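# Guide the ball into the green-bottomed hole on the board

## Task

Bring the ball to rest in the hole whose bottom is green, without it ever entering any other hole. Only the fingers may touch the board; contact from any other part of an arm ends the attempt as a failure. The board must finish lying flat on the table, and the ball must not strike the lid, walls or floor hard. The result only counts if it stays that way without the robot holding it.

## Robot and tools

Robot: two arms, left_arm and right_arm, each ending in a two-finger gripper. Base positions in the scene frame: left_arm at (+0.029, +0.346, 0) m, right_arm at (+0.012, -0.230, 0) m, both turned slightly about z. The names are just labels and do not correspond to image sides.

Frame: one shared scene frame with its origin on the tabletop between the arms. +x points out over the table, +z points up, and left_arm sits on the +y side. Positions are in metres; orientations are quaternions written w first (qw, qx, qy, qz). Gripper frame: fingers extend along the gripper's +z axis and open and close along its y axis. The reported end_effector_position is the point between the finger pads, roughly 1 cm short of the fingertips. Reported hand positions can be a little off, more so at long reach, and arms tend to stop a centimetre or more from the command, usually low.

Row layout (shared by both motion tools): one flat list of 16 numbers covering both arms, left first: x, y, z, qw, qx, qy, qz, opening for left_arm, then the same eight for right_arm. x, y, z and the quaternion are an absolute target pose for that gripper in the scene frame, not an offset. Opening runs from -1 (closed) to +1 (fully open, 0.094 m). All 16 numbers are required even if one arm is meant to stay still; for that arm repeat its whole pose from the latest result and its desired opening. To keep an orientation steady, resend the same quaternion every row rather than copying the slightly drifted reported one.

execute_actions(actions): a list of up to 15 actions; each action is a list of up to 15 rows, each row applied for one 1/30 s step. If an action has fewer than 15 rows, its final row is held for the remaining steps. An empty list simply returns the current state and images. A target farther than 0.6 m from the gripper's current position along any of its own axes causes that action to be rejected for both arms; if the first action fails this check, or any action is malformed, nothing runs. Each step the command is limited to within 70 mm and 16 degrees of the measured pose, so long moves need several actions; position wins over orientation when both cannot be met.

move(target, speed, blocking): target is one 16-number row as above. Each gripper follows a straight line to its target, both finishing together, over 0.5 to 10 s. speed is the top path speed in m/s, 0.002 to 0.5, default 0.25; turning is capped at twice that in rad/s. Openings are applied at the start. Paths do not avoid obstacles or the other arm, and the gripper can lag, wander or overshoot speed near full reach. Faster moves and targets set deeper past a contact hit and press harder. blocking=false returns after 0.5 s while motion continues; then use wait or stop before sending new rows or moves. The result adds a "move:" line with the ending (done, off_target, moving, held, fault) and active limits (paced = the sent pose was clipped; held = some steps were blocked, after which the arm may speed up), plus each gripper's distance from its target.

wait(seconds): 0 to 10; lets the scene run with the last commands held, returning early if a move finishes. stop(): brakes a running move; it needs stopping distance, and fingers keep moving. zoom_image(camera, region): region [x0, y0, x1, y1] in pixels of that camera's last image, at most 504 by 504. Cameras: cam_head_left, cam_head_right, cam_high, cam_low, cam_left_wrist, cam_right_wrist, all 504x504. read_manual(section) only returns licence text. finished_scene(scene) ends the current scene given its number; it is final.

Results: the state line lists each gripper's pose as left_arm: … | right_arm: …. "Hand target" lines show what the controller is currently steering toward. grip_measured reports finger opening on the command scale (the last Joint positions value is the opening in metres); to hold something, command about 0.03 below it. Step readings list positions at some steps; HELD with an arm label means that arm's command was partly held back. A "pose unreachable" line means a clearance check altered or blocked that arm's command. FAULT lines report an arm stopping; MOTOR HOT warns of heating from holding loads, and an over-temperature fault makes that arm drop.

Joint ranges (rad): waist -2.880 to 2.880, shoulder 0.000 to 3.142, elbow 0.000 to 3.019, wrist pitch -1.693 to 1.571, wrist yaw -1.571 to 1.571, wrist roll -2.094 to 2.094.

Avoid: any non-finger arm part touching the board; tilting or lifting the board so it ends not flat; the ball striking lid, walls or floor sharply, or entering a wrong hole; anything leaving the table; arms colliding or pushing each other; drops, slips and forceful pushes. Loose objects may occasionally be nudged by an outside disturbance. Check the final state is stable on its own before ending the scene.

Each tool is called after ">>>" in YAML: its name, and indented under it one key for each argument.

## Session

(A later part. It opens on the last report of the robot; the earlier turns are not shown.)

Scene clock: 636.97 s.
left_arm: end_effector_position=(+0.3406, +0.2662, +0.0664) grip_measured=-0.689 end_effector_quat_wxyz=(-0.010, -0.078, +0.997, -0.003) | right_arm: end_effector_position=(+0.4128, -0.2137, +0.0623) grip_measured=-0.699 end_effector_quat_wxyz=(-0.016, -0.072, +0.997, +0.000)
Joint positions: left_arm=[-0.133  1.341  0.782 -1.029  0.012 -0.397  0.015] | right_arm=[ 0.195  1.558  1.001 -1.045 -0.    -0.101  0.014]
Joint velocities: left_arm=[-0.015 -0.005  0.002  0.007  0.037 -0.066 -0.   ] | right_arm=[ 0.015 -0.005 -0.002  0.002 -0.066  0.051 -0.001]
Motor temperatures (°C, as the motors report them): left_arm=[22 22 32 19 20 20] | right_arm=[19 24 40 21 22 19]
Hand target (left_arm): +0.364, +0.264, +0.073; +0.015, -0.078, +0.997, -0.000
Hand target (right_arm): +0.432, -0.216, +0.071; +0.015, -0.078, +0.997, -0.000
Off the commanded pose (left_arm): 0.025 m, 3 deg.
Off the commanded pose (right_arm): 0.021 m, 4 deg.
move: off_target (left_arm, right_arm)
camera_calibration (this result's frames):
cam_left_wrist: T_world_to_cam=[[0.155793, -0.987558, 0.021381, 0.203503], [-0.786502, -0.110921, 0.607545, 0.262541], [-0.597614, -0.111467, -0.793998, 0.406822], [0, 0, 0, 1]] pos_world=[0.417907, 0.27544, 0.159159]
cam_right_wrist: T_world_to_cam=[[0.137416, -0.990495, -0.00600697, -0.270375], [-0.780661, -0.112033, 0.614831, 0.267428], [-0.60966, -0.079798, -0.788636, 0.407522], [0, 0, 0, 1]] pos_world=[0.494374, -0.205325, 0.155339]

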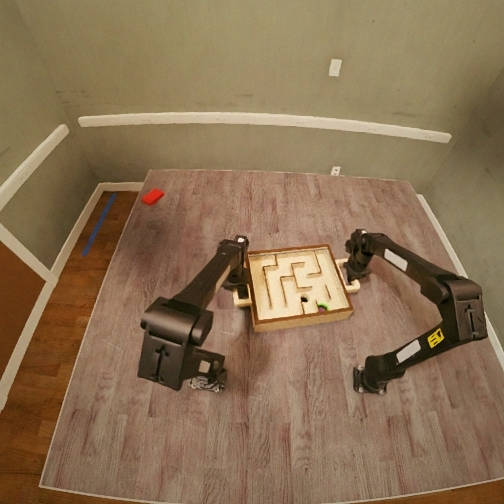

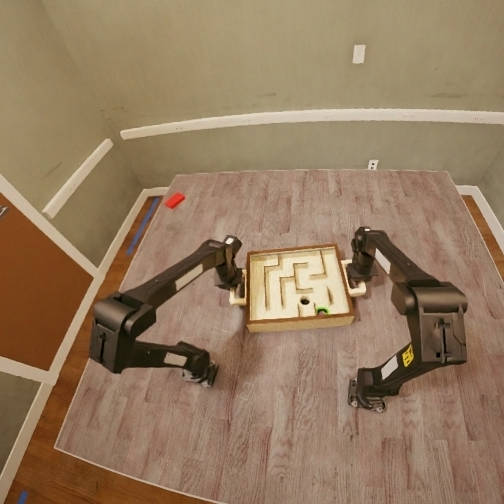

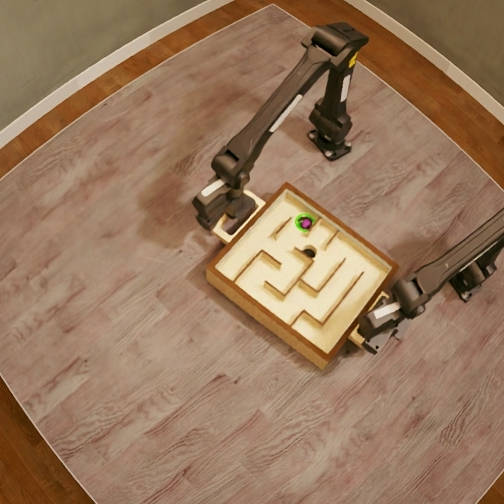

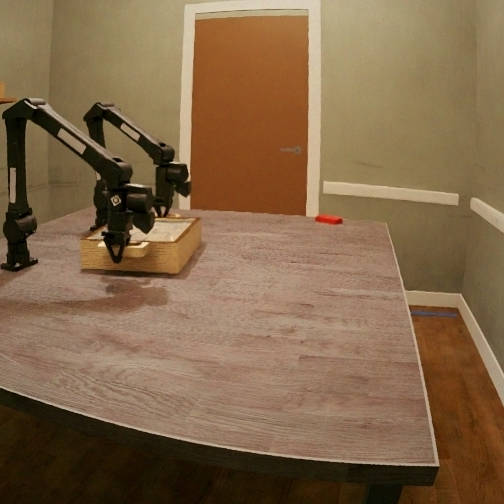

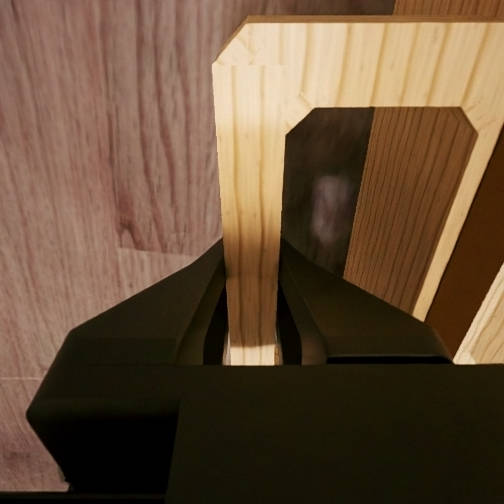

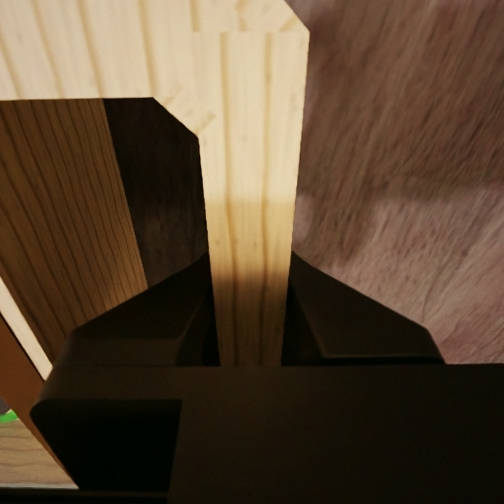

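>>> move:
  target: [0.3406,0.2662,0.068,-0.01,-0.078,0.997,-0.003,-0.3,0.4128,-0.2137,0.064,-0.016,-0.072,0.997,0,-0.3]
  speed: 0.05

>>> move:
  target: [0.3406,0.2662,0.15,-0.01,-0.078,0.997,-0.003,-0.3,0.4128,-0.2137,0.15,-0.016,-0.072,0.997,0,-0.3]
  speed: 0.1

Scene clock: 640.70 s.
left_arm: end_effector_position=(+0.3406, +0.2661, +0.0664) grip_measured=-0.303 end_effector_quat_wxyz=(-0.010, -0.078, +0.997, -0.003) | right_arm: end_effector_position=(+0.4118, -0.2138, +0.0616) grip_measured=-0.302 end_effector_quat_wxyz=(-0.017, -0.072, +0.997, +0.001)
Joint positions: left_arm=[-0.133  1.341  0.782 -1.029  0.013 -0.397  0.033] | right_arm=[ 0.195  1.558  0.999 -1.045 -0.    -0.101  0.033]
Joint velocities: left_arm=[-0.005  0.015  0.002 -0.017  0.081  0.051 -0.001] | right_arm=[ 0.005  0.005  0.017 -0.002  0.007 -0.081  0.001]
Motor temperatures (°C, as the motors report them): left_arm=[22 22 32 19 20 20] | right_arm=[19 24 39 21 22 19]
Hand target (left_arm): +0.341, +0.266, +0.068; -0.010, -0.078, +0.997, -0.003
Hand target (right_arm): +0.413, -0.214, +0.064; -0.016, -0.072, +0.997, +0.000
Off the commanded pose (left_arm): 0.002 m, 0 deg.
Off the commanded pose (right_arm): 0.003 m, 0 deg.
move: done
camera_calibration (this result's frames):
cam_left_wrist: T_world_to_cam=[[0.155809, -0.98754, 0.0220841, 0.203325], [-0.78639, -0.110482, 0.60777, 0.262331], [-0.597758, -0.112063, -0.793806, 0.406985], [0, 0, 0, 1]] pos_world=[0.417893, 0.275382, 0.15914]
cam_right_wrist: T_world_to_cam=[[0.137402, -0.990496, -0.00622418, -0.270263], [-0.779253, -0.111973, 0.616626, 0.26639], [-0.611462, -0.0798751, -0.787232, 0.406963], [0, 0, 0, 1]] pos_world=[0.493562, -0.205359, 0.154429]

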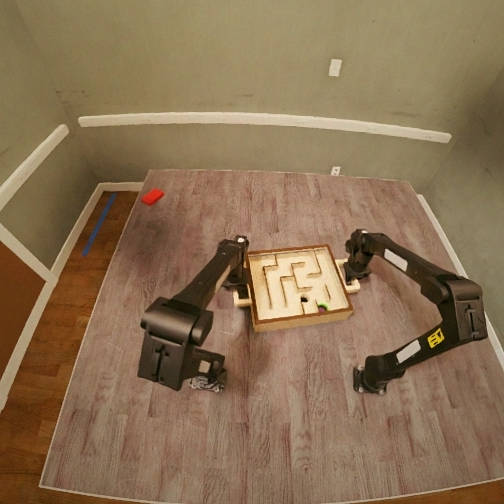

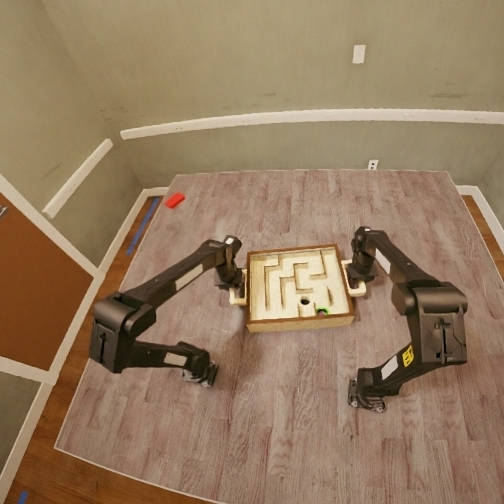

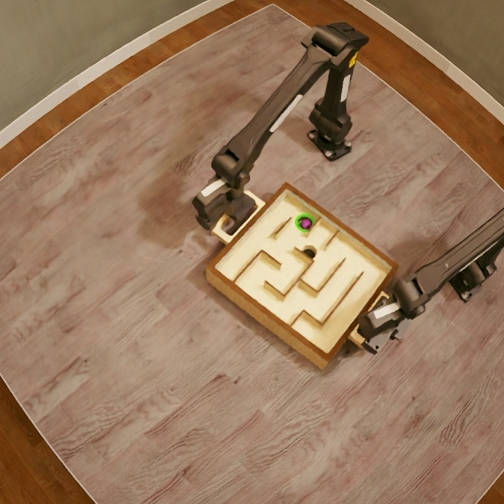

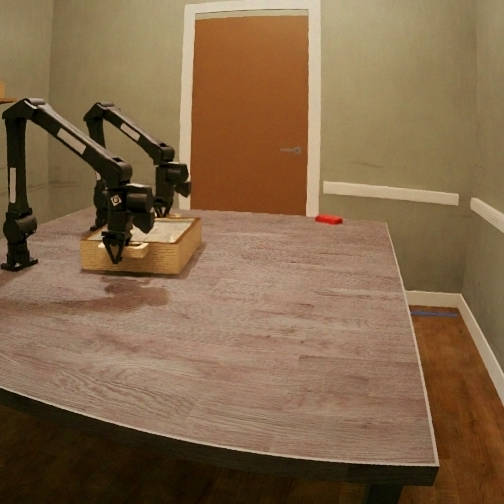

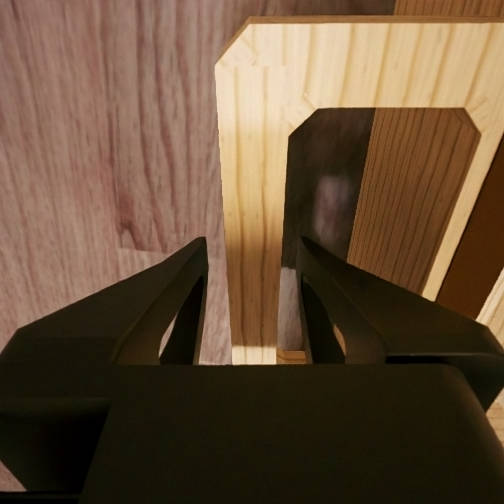

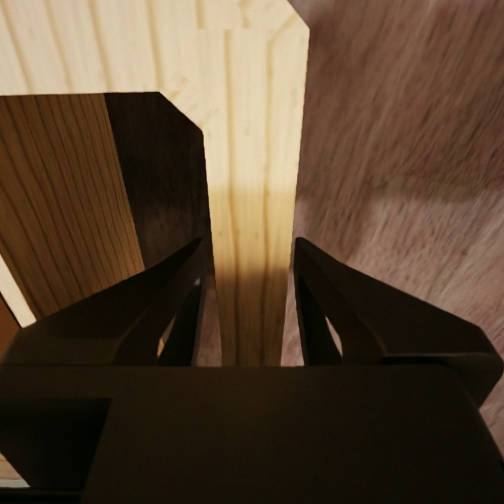

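Scene clock: 641.93 s.
left_arm: end_effector_position=(+0.3294, +0.2689, +0.1311) grip_measured=-0.303 end_effector_quat_wxyz=(-0.028, -0.078, +0.997, +0.002) | right_arm: end_effector_position=(+0.3990, -0.2143, +0.1314) grip_measured=-0.302 end_effector_quat_wxyz=(-0.035, -0.072, +0.997, +0.001)
Joint positions: left_arm=[-0.133  1.247  0.887 -1.266  0.013 -0.397  0.033] | right_arm=[ 0.195  1.463  1.094 -1.273 -0.    -0.101  0.033]
Joint velocities: left_arm=[-0.005 -0.015 -0.007  0.002  0.022  0.051 -0.   ] | right_arm=[ 0.005 -0.005  0.007  0.012 -0.081 -0.007 -0.001]
Motor temperatures (°C, as the motors report them): left_arm=[22 22 32 19 20 20] | right_arm=[19 24 39 21 22 19]
Hand target (left_arm): +0.342, +0.266, +0.149; -0.010, -0.078, +0.997, -0.003
Hand target (right_arm): +0.410, -0.214, +0.150; -0.016, -0.072, +0.997, +0.000
Off the commanded pose (left_arm): 0.022 m, 2 deg.
Off the commanded pose (right_arm): 0.023 m, 2 deg.
move: off_target (left_arm, right_arm)
camera_calibration (this result's frames):
cam_left_wrist: T_world_to_cam=[[0.156354, -0.987674, 0.00728862, 0.208157], [-0.763363, -0.116155, 0.635441, 0.204818], [-0.626762, -0.104917, -0.772115, 0.45677], [0, 0, 0, 1]] pos_world=[0.41009, 0.277305, 0.221012]
cam_right_wrist: T_world_to_cam=[[0.137107, -0.990509, -0.00973033, -0.268038], [-0.755926, -0.110974, 0.645183, 0.200466], [-0.640139, -0.0811034, -0.763966, 0.462191], [0, 0, 0, 1]] pos_world=[0.484153, -0.205762, 0.221153]

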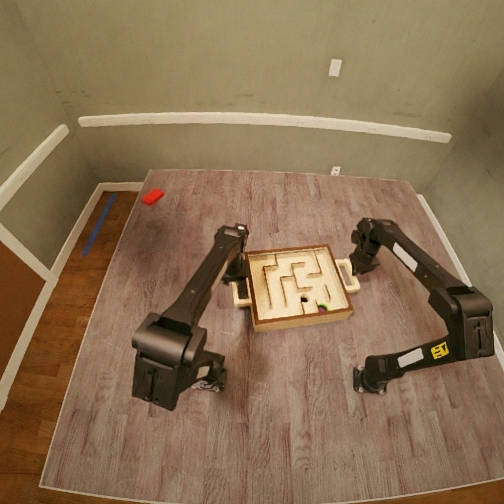

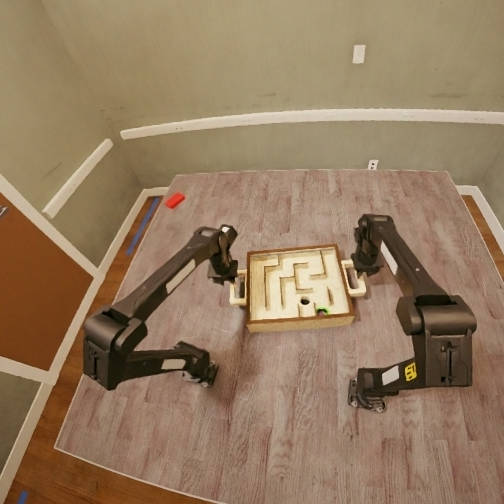

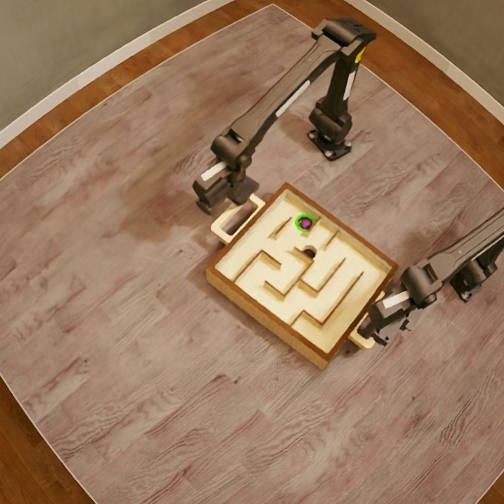

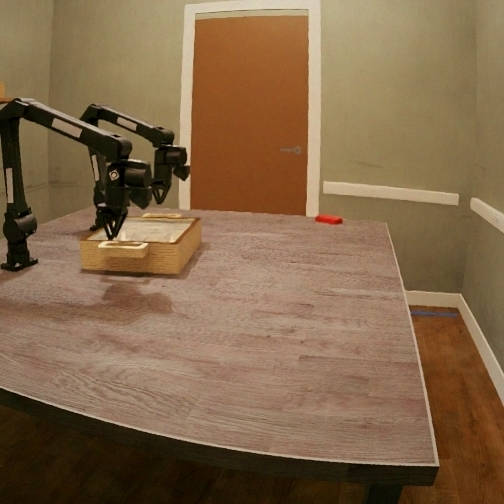

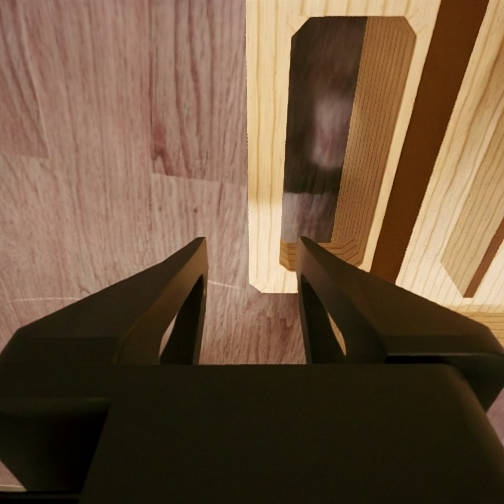

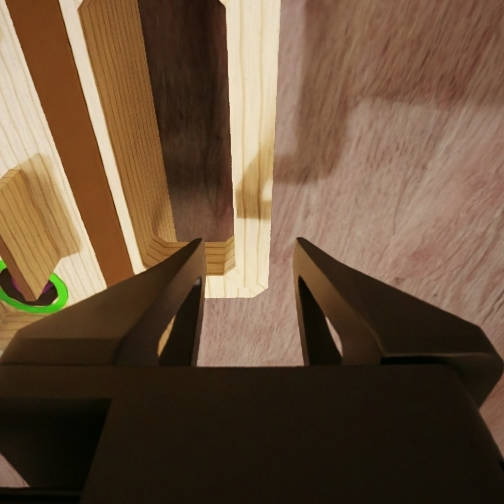

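>>> finished_scene:
  scene: 2

The scene is finished: the task was done.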